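# Press two raised potentiometer knobs onto their collars

## Task

On the circuit board there are two potentiometers whose knobs sit raised. Press each knob down until it seats on the collar of its own potentiometer. Neither potentiometer may be pushed out of the board, or the task fails. A knob counts only if it stays seated once the robot lets go. Finish by releasing and moving the grippers away.

## Robot and tools

Robot: two Doosan M1013 arms, left_arm and right_arm, each carrying a Robotiq 140 two-finger gripper. Base poses in the scene frame: left_arm at (+0.011, +0.528, 0) m, quat_wxyz (+0.996, 0, 0, -0.095); right_arm at (+0.061, -0.530, 0) m, quat_wxyz (+0.997, 0, 0, -0.078). Scene frame: origin on the table top midway between the arms, +x out over the table, +z up, left_arm on the +y side. The names left and right do not match image sides.

Row layout (used by execute_actions and move): 18 numbers in [-1, 1], always covering both arms. First left_arm's 9 numbers: 6 joint displacements in the order wrist pitch (joint_5), forearm roll (joint_4), wrist roll (joint_6), shoulder (joint_2), elbow (joint_3), waist (joint_1); then gripper position, force_limit, speed. Then the same 9 for right_arm. Joint values are scaled offsets, not angles: 1.0 equals 1.398 rad for waist and shoulder, 2.097 rad for elbow, 2.622 rad for forearm roll, wrist pitch and wrist roll. Stated ranges: elbow -2.792 to 2.792 rad, all others -6.283 to 6.283 rad; requests more than 0.010 rad beyond a range make the action refused for both arms.

Gripper numbers are absolute commands, not offsets. position: +1 fully open (140 mm), about -0.8 pads touch, -1 closes until blocked. force_limit: roughly 14 N at -1, 60 N at 0, 107 N at +1. speed: about 30 mm/s at -1, 140 at 0, 250 at +1. Repeat an arm's last three gripper numbers to keep it unchanged; 0 is a real command. Fingers point along gripper +z and close along its y axis; closing pushes the fingertips about 24 mm farther out, and they reach about 33 mm past end_effector_position when closed, 9 mm when open.

execute_actions(actions): a list of actions; each action is a table of up to 15 rows, one per 1/30 s step, with the last row held to fill 15 steps (0.5 s). Joint displacements in every row are offsets from the joint angles at the start of that action (for the first action, the last reported angles), not from the previous row. An empty list just returns state and images. Motion is rate-limited: targets are kept within a lead of measured angles (0.456 rad waist/shoulder, 0.683 elbow, 0.854 wrist joints) and scaled back if the gripper target would be over 70 mm from where it is, so big moves take several actions.

move(target, speed, blocking): target is one 18-number row; its displacements are offsets from the Joint positions in the most recent result showing them. speed is the top rate in rad/s of the joint with farthest to go, 0.01 to 2, default 0.5. All joints travel proportionally, lasting 0.5 to 10 s. It does not avoid obstacles or the other arm. Arms are stiff: commanding even slightly past a firm contact can trigger a fault, and faster moves hit harder. blocking=false returns after 0.5 s; then use wait or stop before sending more motion. The result adds a move: line with the ending (done, off_target, moving, held, fault), limits=held or none, and each arm's joint farthest from target.

wait(seconds): 0 to 10 s, arms hold their last command. stop(): brakes a running move. zoom_image(camera, region): region [x0, y0, x1, y1] in pixels, at most 504x504, from cam_high (896x504), cam_low (896x504), cam_left_wrist (616x616) or cam_right_wrist (616x616). show_instructions() shows reference images. read_manual(section) gives licence texts. finished_scene(scene) ends the scene (1 or 2) irreversibly and reports success.

Results: per arm, end_effector_position (m) and end_effector_quat_wxyz in the scene frame plus velocities; reported positions drift more at long reach. Joint positions, velocities, targets and torques are listed per arm in the joint order above. object_status: 0 moving, 1 blocked while opening, 2 blocked while closing (holding), 3 at requested position or pads met. position_measured is in counts, 3 open to 230 closed. Flange force is the estimated external force on the gripper. Lines to note: joint sent to its limit; joint command not followed (clearance check altered targets); MOTOR HOT; TORQUE FAULT or FORCE FAULT (arm halts 10 s and skips the rest of the call; force fault at 144 N); OVER-TEMPERATURE FAULT. Load limits: waist and shoulder 306, elbow 144, wrist joints 40.5 N m.

Caution: press the knobs gently with small, slow moves near contact so the potentiometers are not pushed out of the board. Do not let the arms collide, knock anything off the table, or leave a knob held only by the gripper. Parts may be tugged briefly by outside disturbances. Release and retract before finishing.

Each tool is called after "Call:" by a JSON object that holds its "fn" and its "kwargs", one argument or row to a line.

Reference images:

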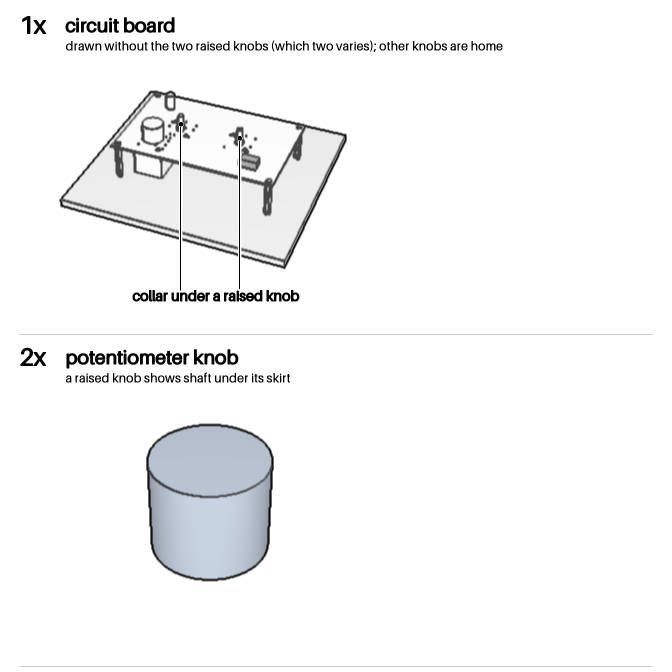

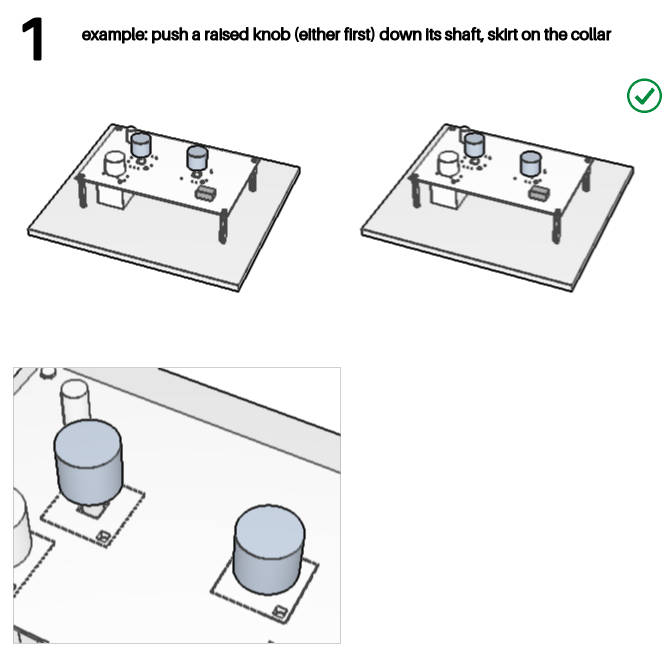

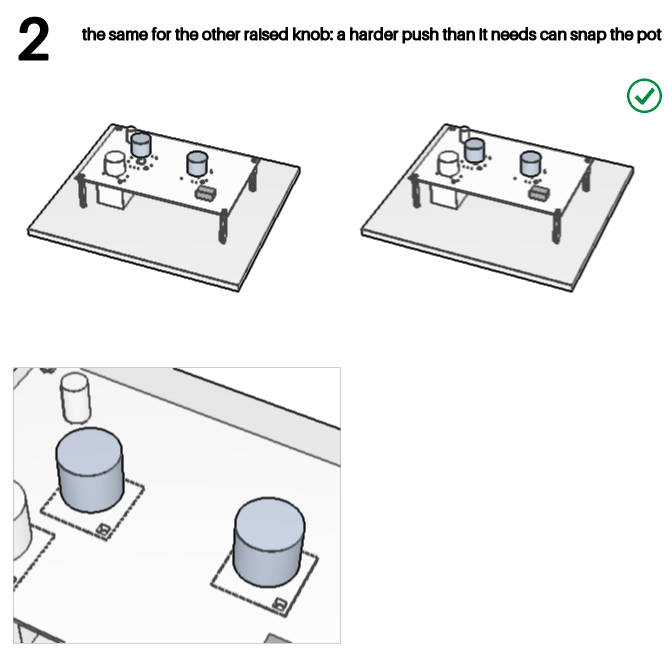

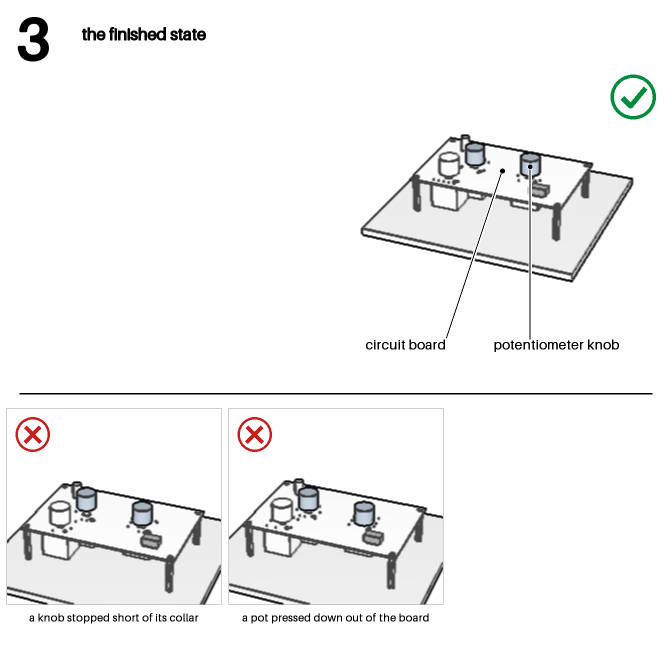

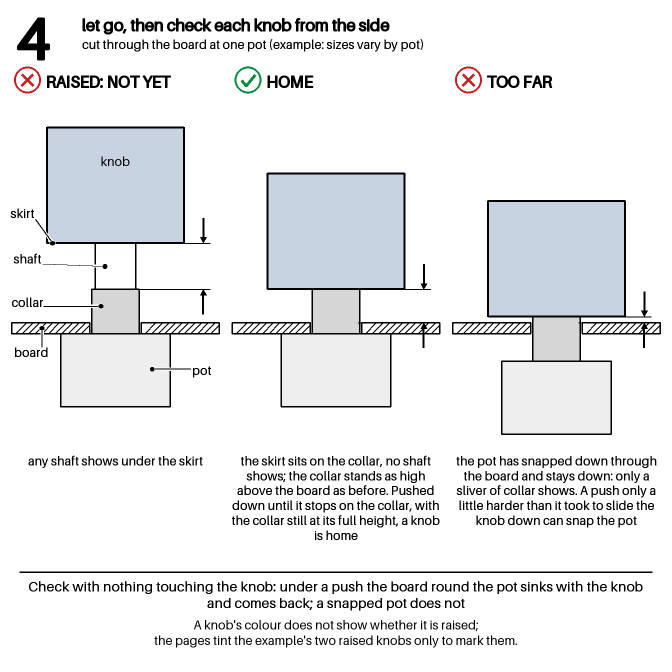

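## Session

I'll start by looking at the scene.

Call:
{"fn": "execute_actions", "kwargs": {
  "actions": []
}}

Scene clock: 0.00 s.
left_arm: end_effector_position=(+0.5576, +0.7087, +0.1461) position_measured=3 object_status=3 end_effector_quat_wxyz=(-0.322, -0.185, +0.897, -0.240) end_effector_velocity=(-0.001, -0.001, -0.001) end_effector_angular_velocity=(-0.000, +0.000, -0.000) | right_arm: end_effector_position=(+0.8760, -0.0693, +0.3971) position_measured=3 object_status=3 end_effector_quat_wxyz=(+0.401, +0.408, +0.755, -0.320) end_effector_velocity=(+0.000, -0.000, +0.000) end_effector_angular_velocity=(-0.001, -0.001, +0.000)
Joint names: [wrist pitch, forearm roll, wrist roll, shoulder, elbow, waist]
Joint positions: left_arm=[ 1.764 -0.307 -1.484  0.56   1.592  0.62 ] | right_arm=[ 1.877 -1.037  0.038  0.82   0.789  0.928]
Joint velocities: left_arm=[-0.001 -0.     0.    -0.     0.002 -0.   ] | right_arm=[ 0.    -0.001 -0.     0.    -0.     0.   ]
Joint torques (N m, as the joint torque sensors report them, + toward a larger angle): no reading
Flange force (N, the push that the arm receives, along the gripper's own x y z axes): no reading
Joint targets: left_arm=[1.764 -0.307 -1.484 0.560 1.592 0.620] | right_arm=[1.877 -1.037 0.038 0.820 0.789 0.928]

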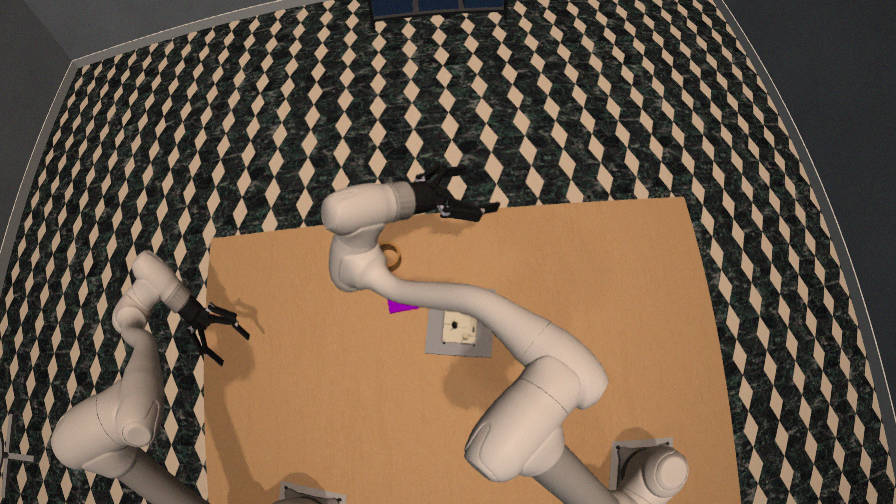

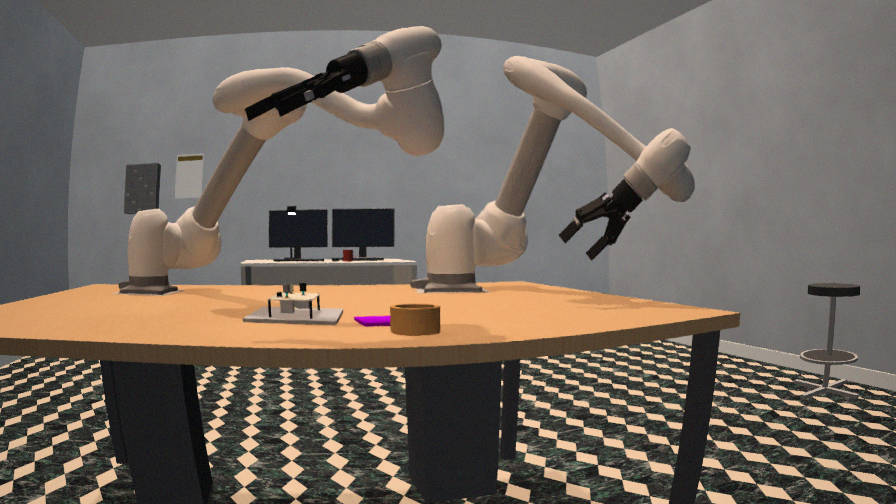

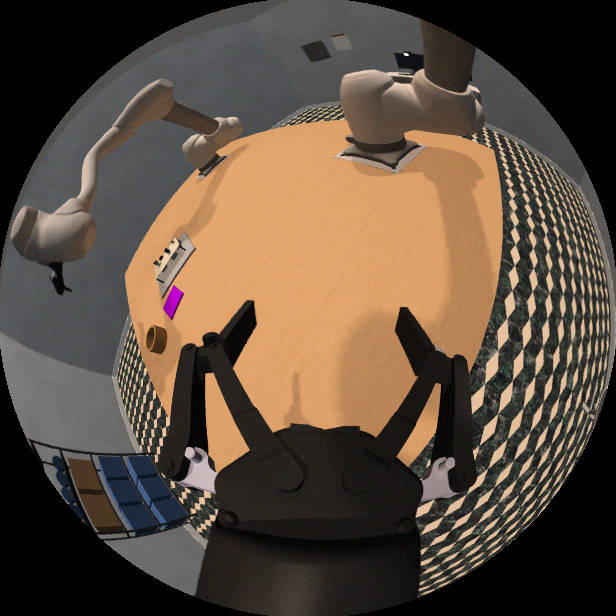

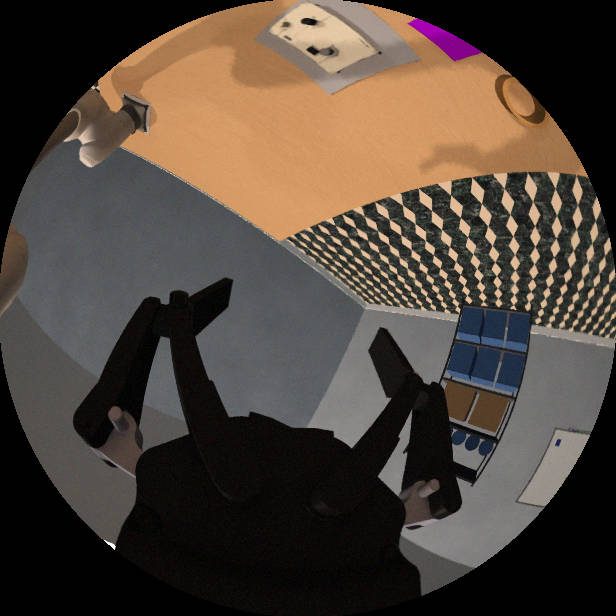

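Call:
{"fn": "zoom_image", "kwargs": {
  "camera": "cam_low",
  "region": [230, 270, 360, 340]
}}

Call:
{"fn": "zoom_image", "kwargs": {
  "camera": "cam_high",
  "region": [400, 290, 520, 370]
}}

Call:
{"fn": "zoom_image", "kwargs": {
  "camera": "cam_right_wrist",
  "region": [240, 0, 440, 110]
}}

Region (230, 270, 360, 340) of cam_low's 896x504 image, scaled by 3.877, with more detail than that image has; it fills the top 271 rows of this view, and the rest is white.

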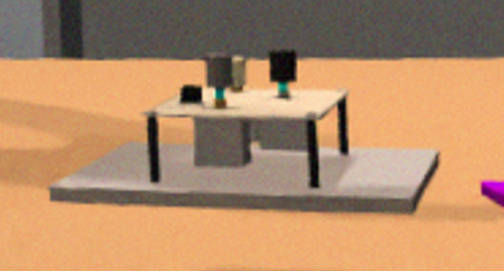

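Region (400, 290, 520, 370) of cam_high's 896x504 image, scaled by 4.200, with more detail than that image has.

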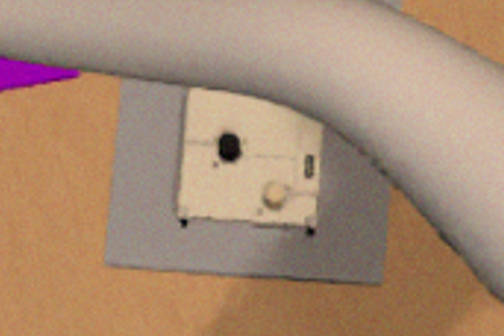

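Region (240, 0, 440, 110) of cam_right_wrist's 616x616 image, scaled by 2.520, with more detail than that image has; it fills the top 277 rows of this view, and the rest is white.

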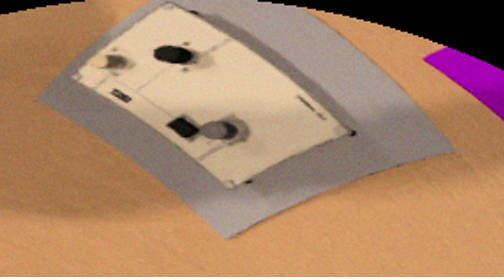

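Call:
{"fn": "move", "kwargs": {
  "target": [0,0,0,0,0,0,1,0,0, -0.2656,0.3955,-0.3728,-0.2255,0.3182,-0.1004,-1,0,0],
  "speed": 1.0
}}

Scene clock: 5.00 s.
left_arm: end_effector_position=(+0.5576, +0.7087, +0.1461) position_measured=3 object_status=3 end_effector_quat_wxyz=(-0.322, -0.185, +0.897, -0.240) end_effector_velocity=(-0.001, +0.000, -0.000) end_effector_angular_velocity=(-0.000, +0.001, +0.001) | right_arm: end_effector_position=(+0.6998, -0.0199, +0.1504) position_measured=233 object_status=3 end_effector_quat_wxyz=(+0.000, +0.000, +1.000, +0.000) end_effector_velocity=(+0.000, +0.000, +0.000) end_effector_angular_velocity=(+0.002, -0.001, -0.001)
Joint names: [wrist pitch, forearm roll, wrist roll, shoulder, elbow, waist]
Joint positions: left_arm=[ 1.764 -0.307 -1.484  0.56   1.592  0.62 ] | right_arm=[ 1.181  0.    -0.94   0.504  1.456  0.788]
Joint velocities: left_arm=[-0.    -0.    -0.    -0.     0.001  0.001] | right_arm=[-0.001  0.001  0.    -0.     0.    -0.   ]
Joint torques (N m, as the joint torque sensors report them, + toward a larger angle): left_arm=[  1.75   2.43   0.01 -83.64 -29.73  -0.4 ] | right_arm=[  0.01   4.45  -0.42 -90.18 -38.65   2.66]
Flange force (N, the push that the arm receives, along the gripper's own x y z axes): left_arm=[2.5 -0.6 -4.1] | right_arm=[-3.4 -0.8 1.0]
Joint targets: left_arm=[1.764 -0.307 -1.484 0.560 1.592 0.620] | right_arm=[1.181 0.000 -0.940 0.504 1.456 0.788]
move: done; limits=none; left_arm: farthest joint: the waist, 0.000 radians from its target (0.000 radians at the start); right_arm: farthest joint: the waist, 0.000 radians from its target (0.141 radians at the start)
camera_calibration (this result's frames):
cam_left_wrist: T_world_to_cam=[[-0.570926, 0.7306, -0.374523, -0.117245], [0.819002, 0.475003, -0.321882, -0.736755], [-0.057268, -0.490506, -0.869554, 0.683676], [0, 0, 0, 1]] pos_world=[0.575618, 0.770967, 0.313434]
cam_right_wrist: T_world_to_cam=[[-0.324631, 0.945464, -0.0266883, 0.240961], [0.896302, 0.316518, 0.310577, -0.651884], [0.302087, 0.0769023, -0.950173, 0.100961], [0, 0, 0, 1]] pos_world=[0.63201, -0.0292507, 0.304822]

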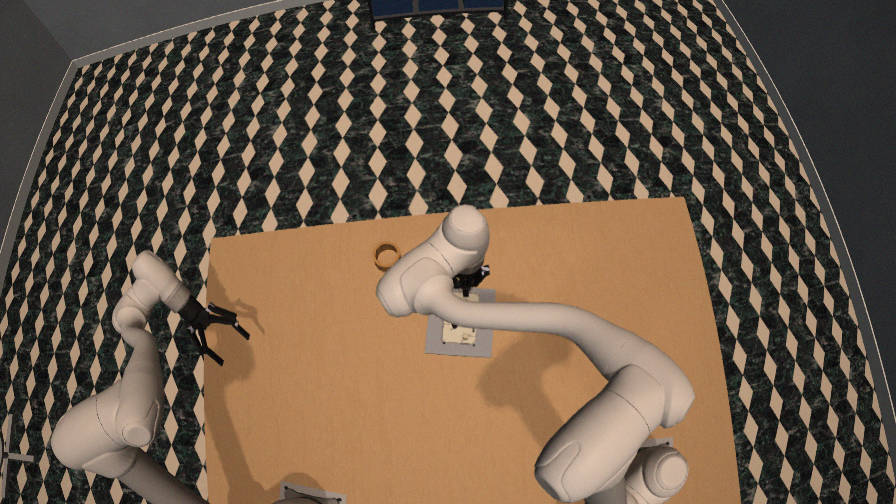

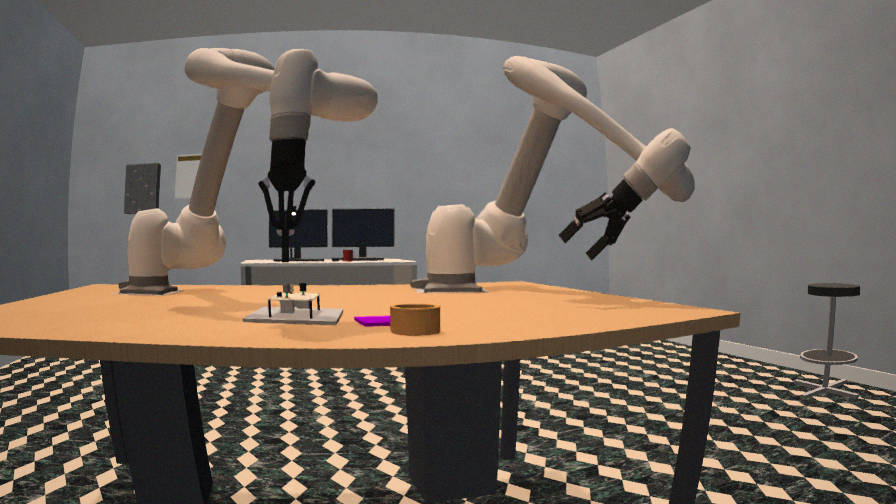

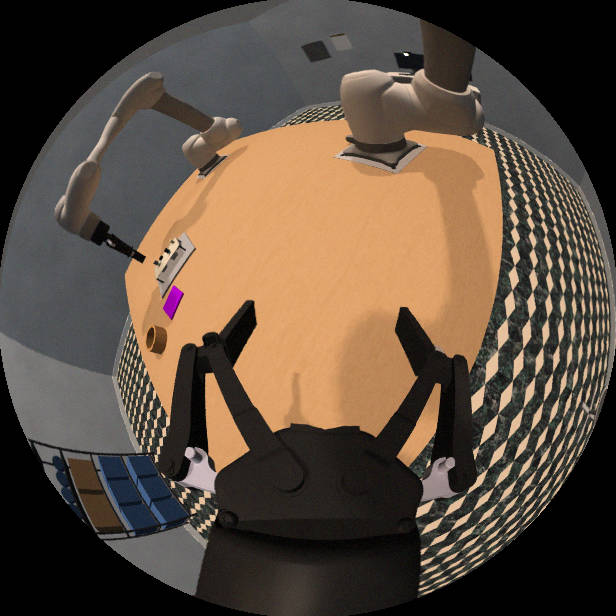

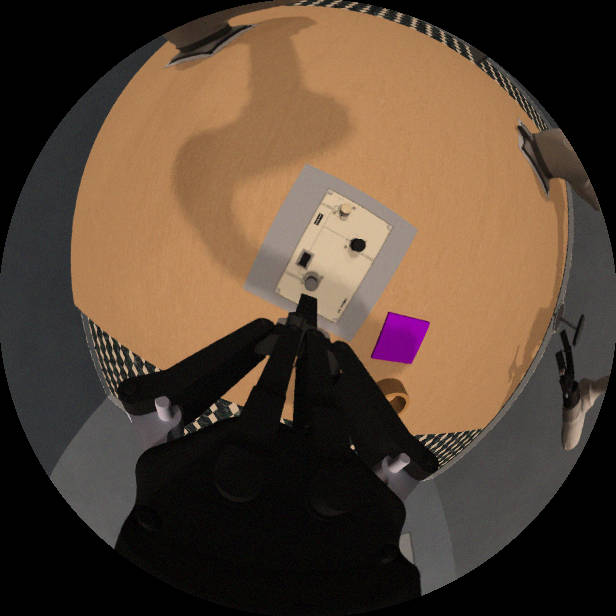

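Call:
{"fn": "zoom_image", "kwargs": {
  "camera": "cam_right_wrist",
  "region": [230, 150, 430, 350]
}}

Call:
{"fn": "zoom_image", "kwargs": {
  "camera": "cam_low",
  "region": [230, 220, 360, 340]
}}

Region (230, 150, 430, 350) of cam_right_wrist's 616x616 image, scaled by 2.520, with more detail than that image has.

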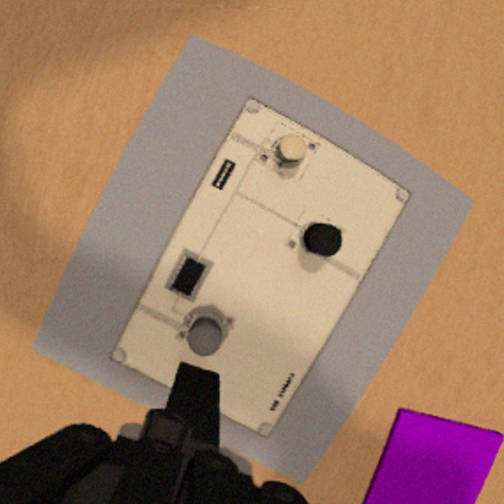

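Region (230, 220, 360, 340) of cam_low's 896x504 image, scaled by 3.877, with more detail than that image has; it fills the top 465 rows of this view, and the rest is white.

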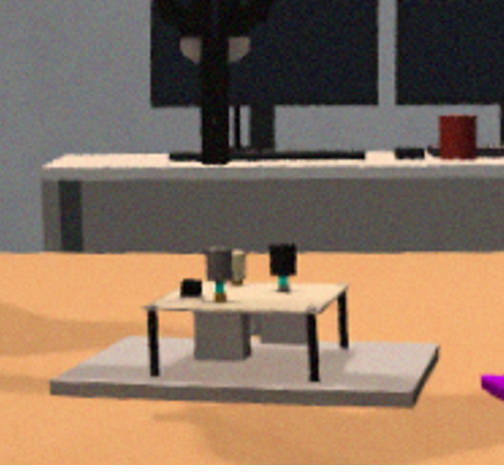

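Call:
{"fn": "move", "kwargs": {
  "target": [0,0,0,0,0,0,1,0,0, -0.0232,0,0.0053,0.0035,0.0269,0.0092,-1,0,0],
  "speed": 0.15
}}

Call:
{"fn": "zoom_image", "kwargs": {
  "camera": "cam_low",
  "region": [255, 255, 335, 315]
}}

Call:
{"fn": "zoom_image", "kwargs": {
  "camera": "cam_right_wrist",
  "region": [250, 190, 400, 340]
}}

Scene clock: 7.80 s.
left_arm: end_effector_position=(+0.5576, +0.7087, +0.1461) position_measured=3 object_status=3 end_effector_quat_wxyz=(-0.322, -0.185, +0.897, -0.240) end_effector_velocity=(+0.000, +0.000, +0.000) end_effector_angular_velocity=(-0.000, -0.000, -0.000) | right_arm: end_effector_position=(+0.6840, -0.0186, +0.1177) position_measured=233 object_status=3 end_effector_quat_wxyz=(+0.000, +0.001, +1.000, +0.000) end_effector_velocity=(-0.000, -0.000, -0.001) end_effector_angular_velocity=(-0.001, -0.000, +0.001)
Joint names: [wrist pitch, forearm roll, wrist roll, shoulder, elbow, waist]
Joint positions: left_arm=[ 1.764 -0.307 -1.484  0.56   1.592  0.62 ] | right_arm=[ 1.12   0.    -0.926  0.509  1.512  0.801]
Joint velocities: left_arm=[ 0.001  0.     0.    -0.    -0.     0.   ] | right_arm=[-0.001 -0.001 -0.     0.     0.001  0.   ]
Joint torques (N m, as the joint torque sensors report them, + toward a larger angle): left_arm=[  1.71   2.35   0.07 -84.47 -29.56  -0.46] | right_arm=[ -0.71   4.2   -0.28 -88.83 -37.16   3.66]
Flange force (N, the push that the arm receives, along the gripper's own x y z axes): left_arm=[1.1 -0.7 -5.0] | right_arm=[-4.7 -1.6 -0.8]
Joint targets: left_arm=[1.764 -0.307 -1.484 0.560 1.592 0.620] | right_arm=[1.120 0.000 -0.926 0.509 1.512 0.801]
move: done; limits=none; left_arm: farthest joint: the waist, 0.000 radians from its target (0.000 radians at the start); right_arm: farthest joint: the waist, 0.000 radians from its target (0.013 radians at the start)
camera_calibration (this result's frames):
cam_left_wrist: T_world_to_cam=[[-0.570926, 0.7306, -0.374523, -0.117245], [0.819002, 0.475003, -0.321882, -0.736755], [-0.0572679, -0.490506, -0.869554, 0.683675], [0, 0, 0, 1]] pos_world=[0.575618, 0.770967, 0.313434]
cam_right_wrist: T_world_to_cam=[[-0.323627, 0.945806, -0.0267633, 0.233075], [0.896765, 0.315623, 0.310151, -0.628288], [0.30179, 0.0763729, -0.950311, 0.0747747], [0, 0, 0, 1]] pos_world=[0.61629, -0.0278517, 0.272161]

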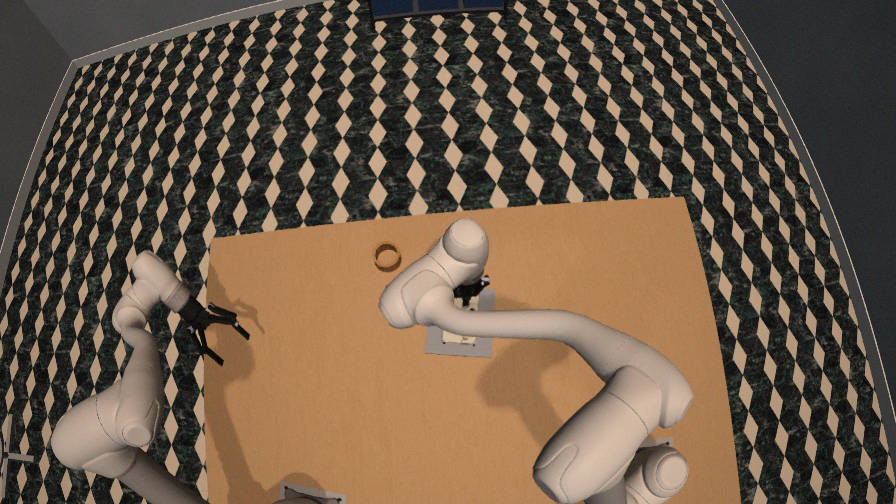

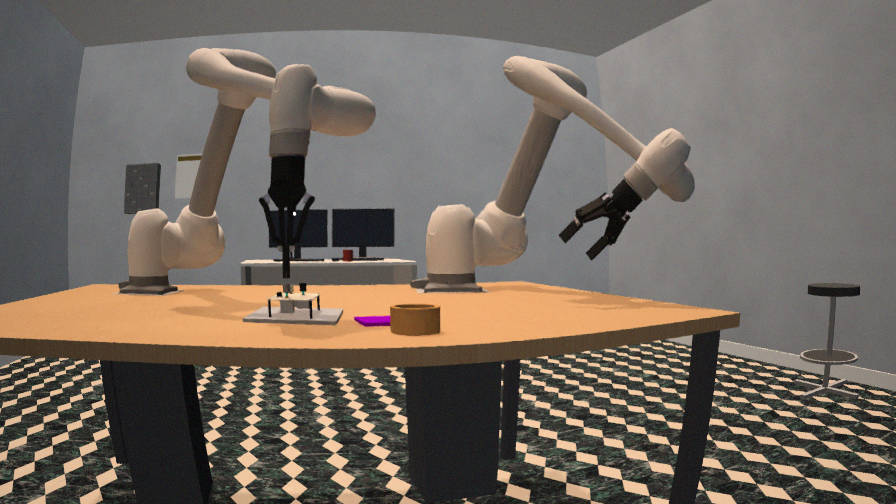

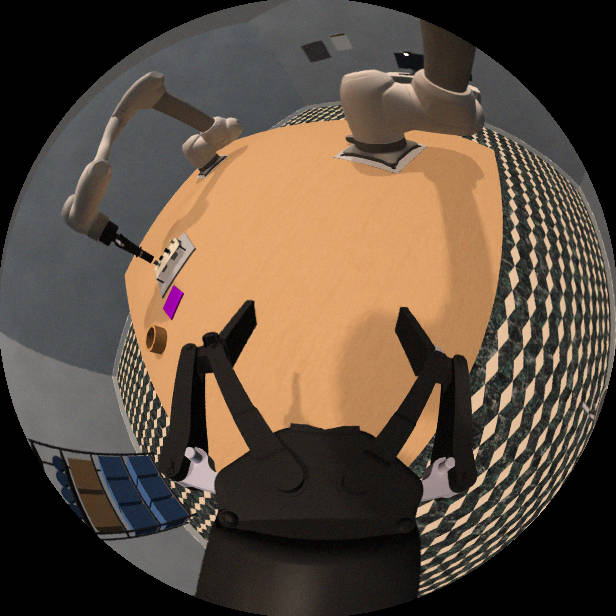

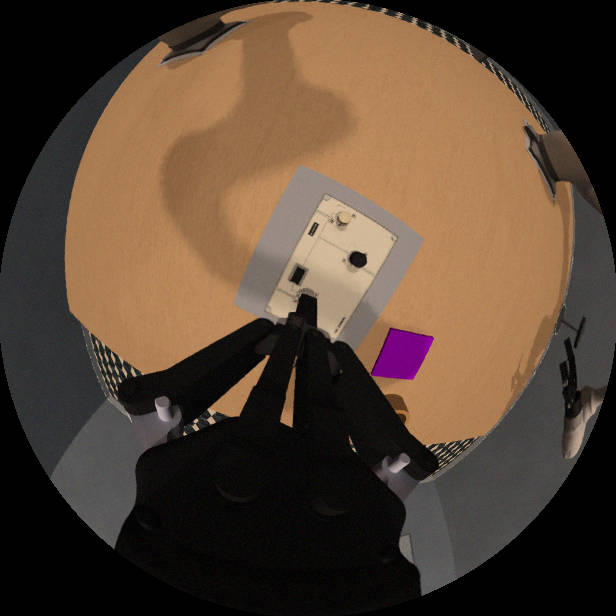

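Region (255, 255, 335, 315) of cam_low's 896x504 image, scaled by 6.300, with more detail than that image has; it fills the top 378 rows of this view, and the rest is white.

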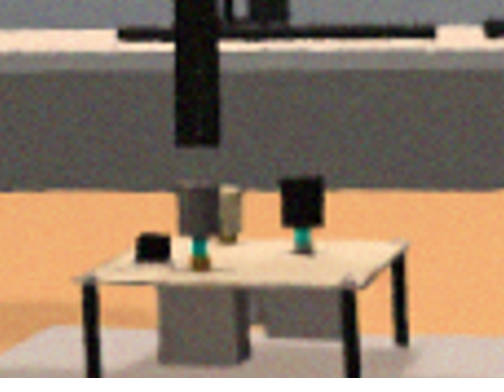

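Region (250, 190, 400, 340) of cam_right_wrist's 616x616 image, scaled by 3.360, with more detail than that image has.

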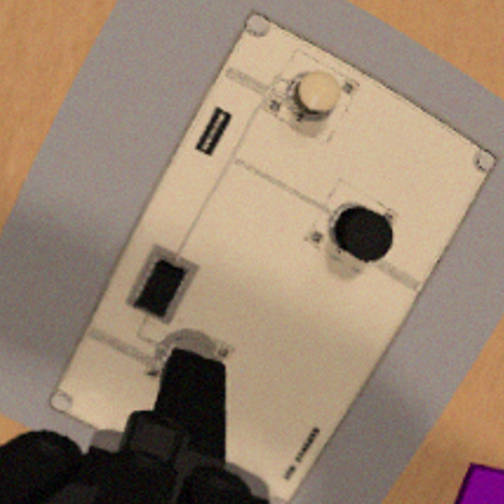

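Call:
{"fn": "move", "kwargs": {
  "target": [0,0,0,0,0,0,1,0,0, -0.00597,0,0,0.00503,0.00411,0,-1,0,0],
  "speed": 0.02
}}

Call:
{"fn": "zoom_image", "kwargs": {
  "camera": "cam_low",
  "region": [265, 265, 325, 305]
}}

Scene clock: 10.13 s.
left_arm: end_effector_position=(+0.5576, +0.7087, +0.1461) position_measured=3 object_status=3 end_effector_quat_wxyz=(-0.322, -0.185, +0.897, -0.240) end_effector_velocity=(-0.000, +0.000, +0.000) end_effector_angular_velocity=(-0.000, -0.000, +0.001) | right_arm: end_effector_position=(+0.6839, -0.0186, +0.1078) position_measured=233 object_status=3 end_effector_quat_wxyz=(+0.000, +0.001, +1.000, +0.000) end_effector_velocity=(+0.000, +0.000, -0.001) end_effector_angular_velocity=(+0.000, -0.001, +0.000)
Joint names: [wrist pitch, forearm roll, wrist roll, shoulder, elbow, waist]
Joint positions: left_arm=[ 1.764 -0.307 -1.484  0.56   1.592  0.62 ] | right_arm=[ 1.104  0.    -0.926  0.516  1.521  0.801]
Joint velocities: left_arm=[ 0.    -0.     0.    -0.001  0.     0.001] | right_arm=[-0.002 -0.     0.     0.     0.001 -0.   ]
Joint torques (N m, as the joint torque sensors report them, + toward a larger angle): left_arm=[  1.7    2.47  -0.11 -85.34 -29.7   -1.07] | right_arm=[ -0.16   4.39  -0.03 -91.01 -37.49   3.82]
Flange force (N, the push that the arm receives, along the gripper's own x y z axes): left_arm=[0.4 0.5 -5.3] | right_arm=[-5.4 -1.6 1.9]
Joint targets: left_arm=[1.764 -0.307 -1.484 0.560 1.592 0.620] | right_arm=[1.104 0.000 -0.926 0.516 1.521 0.801]
move: done; limits=none; left_arm: farthest joint: the waist, 0.000 radians from its target (0.000 radians at the start); right_arm: farthest joint: the waist, 0.000 radians from its target (0.000 radians at the start)
camera_calibration (this result's frames):
cam_left_wrist: T_world_to_cam=[[-0.570926, 0.7306, -0.374522, -0.117245], [0.819002, 0.475003, -0.321882, -0.736755], [-0.057268, -0.490505, -0.869554, 0.683675], [0, 0, 0, 1]] pos_world=[0.575618, 0.770967, 0.313434]
cam_right_wrist: T_world_to_cam=[[-0.323666, 0.945791, -0.0268184, 0.232856], [0.89674, 0.315675, 0.310173, -0.625121], [0.301825, 0.0763434, -0.950302, 0.0653265], [0, 0, 0, 1]] pos_world=[0.616221, -0.0278857, 0.26222]

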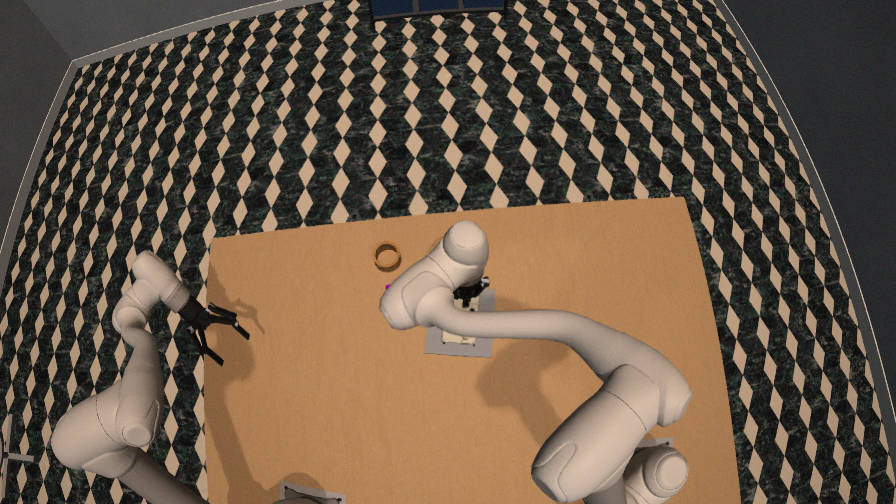

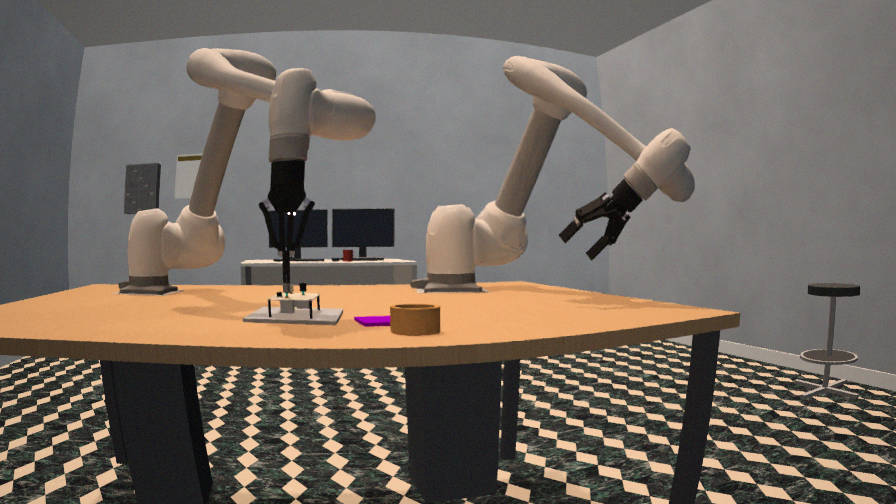

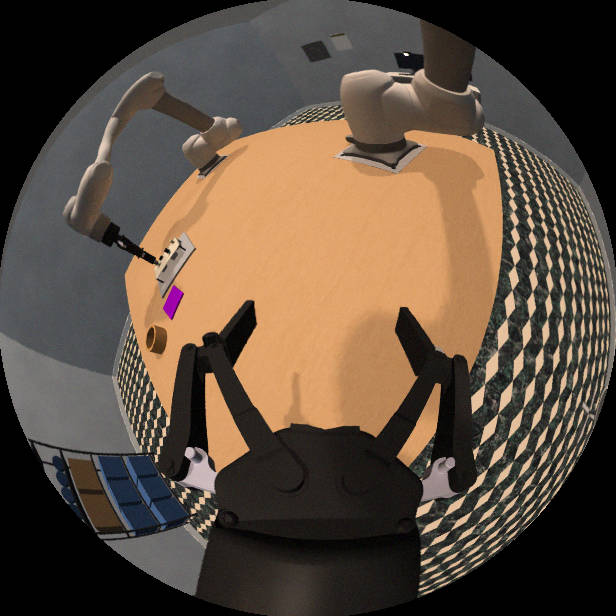

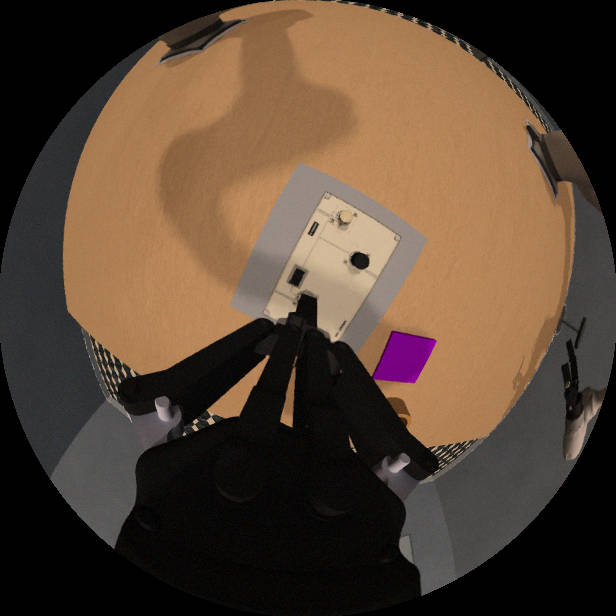

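Region (265, 265, 325, 305) of cam_low's 896x504 image, scaled by 8.400, with more detail than that image has.

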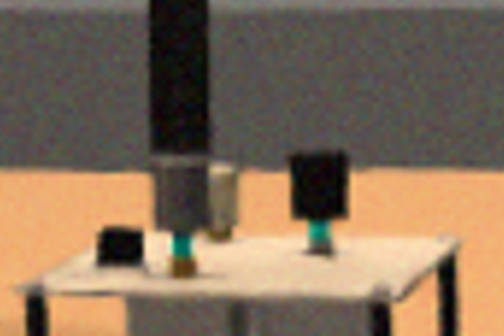

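Call:
{"fn": "move", "kwargs": {
  "target": [0,0,0,0,0,0,1,0,0, -0.001194,0,0,0.001006,0.000822,0,-1,0,0],
  "speed": 0.01
}}

Call:
{"fn": "zoom_image", "kwargs": {
  "camera": "cam_low",
  "region": [265, 265, 325, 305]
}}

Scene clock: 11.13 s.
left_arm: end_effector_position=(+0.5576, +0.7087, +0.1461) position_measured=3 object_status=3 end_effector_quat_wxyz=(-0.322, -0.185, +0.897, -0.240) end_effector_velocity=(-0.000, +0.000, +0.000) end_effector_angular_velocity=(+0.000, +0.001, +0.001) | right_arm: end_effector_position=(+0.6839, -0.0186, +0.1058) position_measured=233 object_status=3 end_effector_quat_wxyz=(+0.000, +0.001, +1.000, +0.000) end_effector_velocity=(-0.000, +0.000, -0.000) end_effector_angular_velocity=(+0.001, +0.001, -0.001)
Joint names: [wrist pitch, forearm roll, wrist roll, shoulder, elbow, waist]
Joint positions: left_arm=[ 1.764 -0.307 -1.484  0.56   1.592  0.62 ] | right_arm=[ 1.101  0.    -0.926  0.518  1.523  0.801]
Joint velocities: left_arm=[ 0.001  0.    -0.001 -0.    -0.     0.001] | right_arm=[ 0.     0.001  0.    -0.     0.     0.   ]
Joint torques (N m, as the joint torque sensors report them, + toward a larger angle): left_arm=[  1.76   2.44   0.05 -84.07 -29.62  -0.14] | right_arm=[ -0.08   3.98  -0.09 -95.   -37.02   2.81]
Flange force (N, the push that the arm receives, along the gripper's own x y z axes): left_arm=[2.0 -0.9 -4.7] | right_arm=[-9.6 3.6 4.5]
Joint targets: left_arm=[1.764 -0.307 -1.484 0.560 1.592 0.620] | right_arm=[1.101 0.000 -0.926 0.518 1.523 0.801]
move: done; limits=none; left_arm: farthest joint: the waist, 0.000 radians from its target (0.000 radians at the start); right_arm: farthest joint: the waist, 0.000 radians from its target (0.000 radians at the start)
camera_calibration (this result's frames):
cam_left_wrist: T_world_to_cam=[[-0.570926, 0.7306, -0.374522, -0.117245], [0.819002, 0.475003, -0.321882, -0.736755], [-0.057268, -0.490506, -0.869554, 0.683676], [0, 0, 0, 1]] pos_world=[0.575618, 0.770967, 0.313434]
cam_right_wrist: T_world_to_cam=[[-0.323661, 0.945793, -0.0268078, 0.232805], [0.896743, 0.315667, 0.310171, -0.624483], [0.30182, 0.0763505, -0.950303, 0.0634667], [0, 0, 0, 1]] pos_world=[0.616195, -0.0279021, 0.26025]

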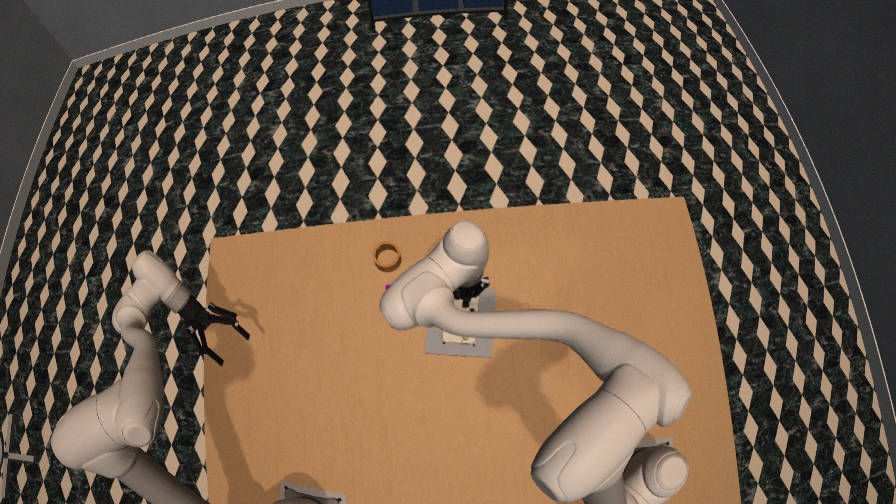

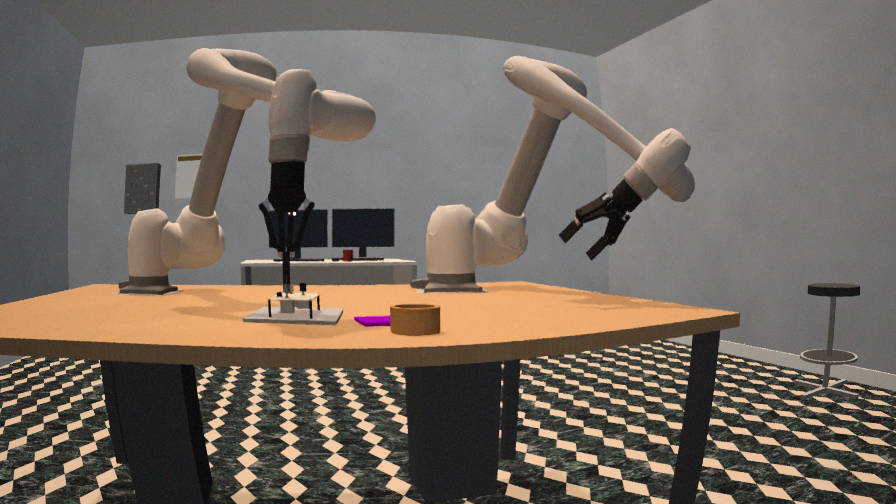

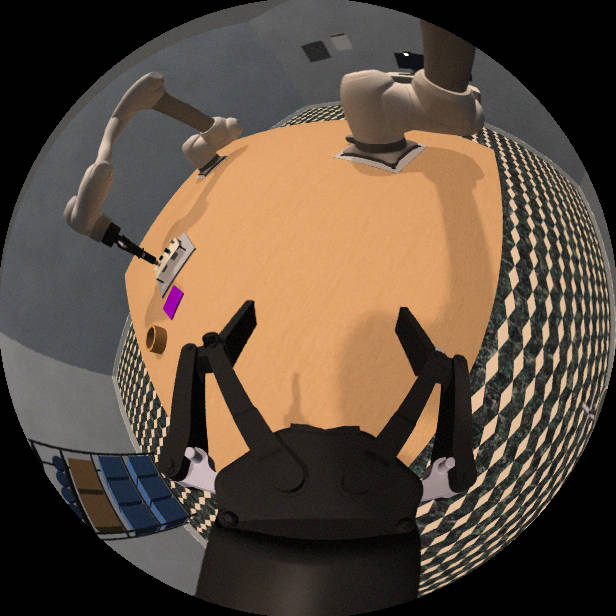

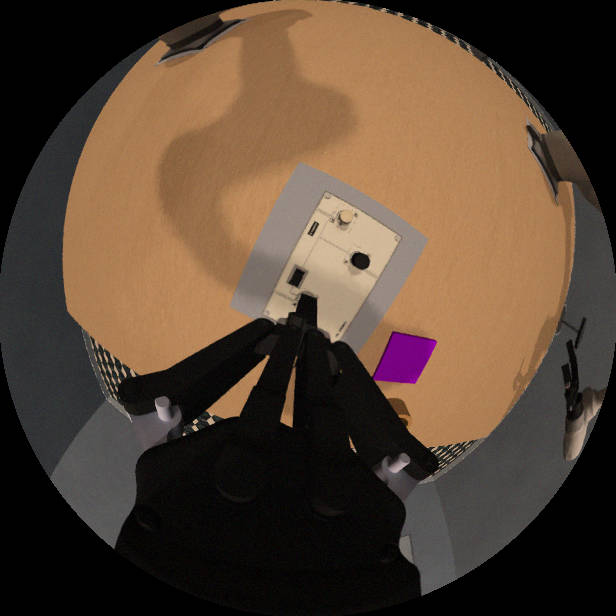

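Region (265, 265, 325, 305) of cam_low's 896x504 image, scaled by 8.400, with more detail than that image has.

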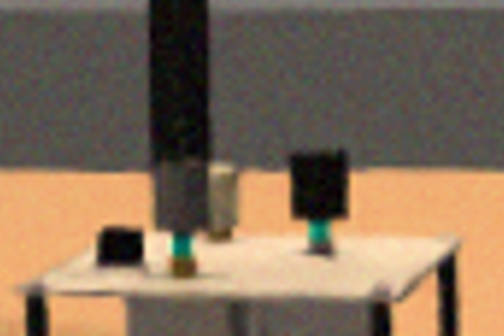

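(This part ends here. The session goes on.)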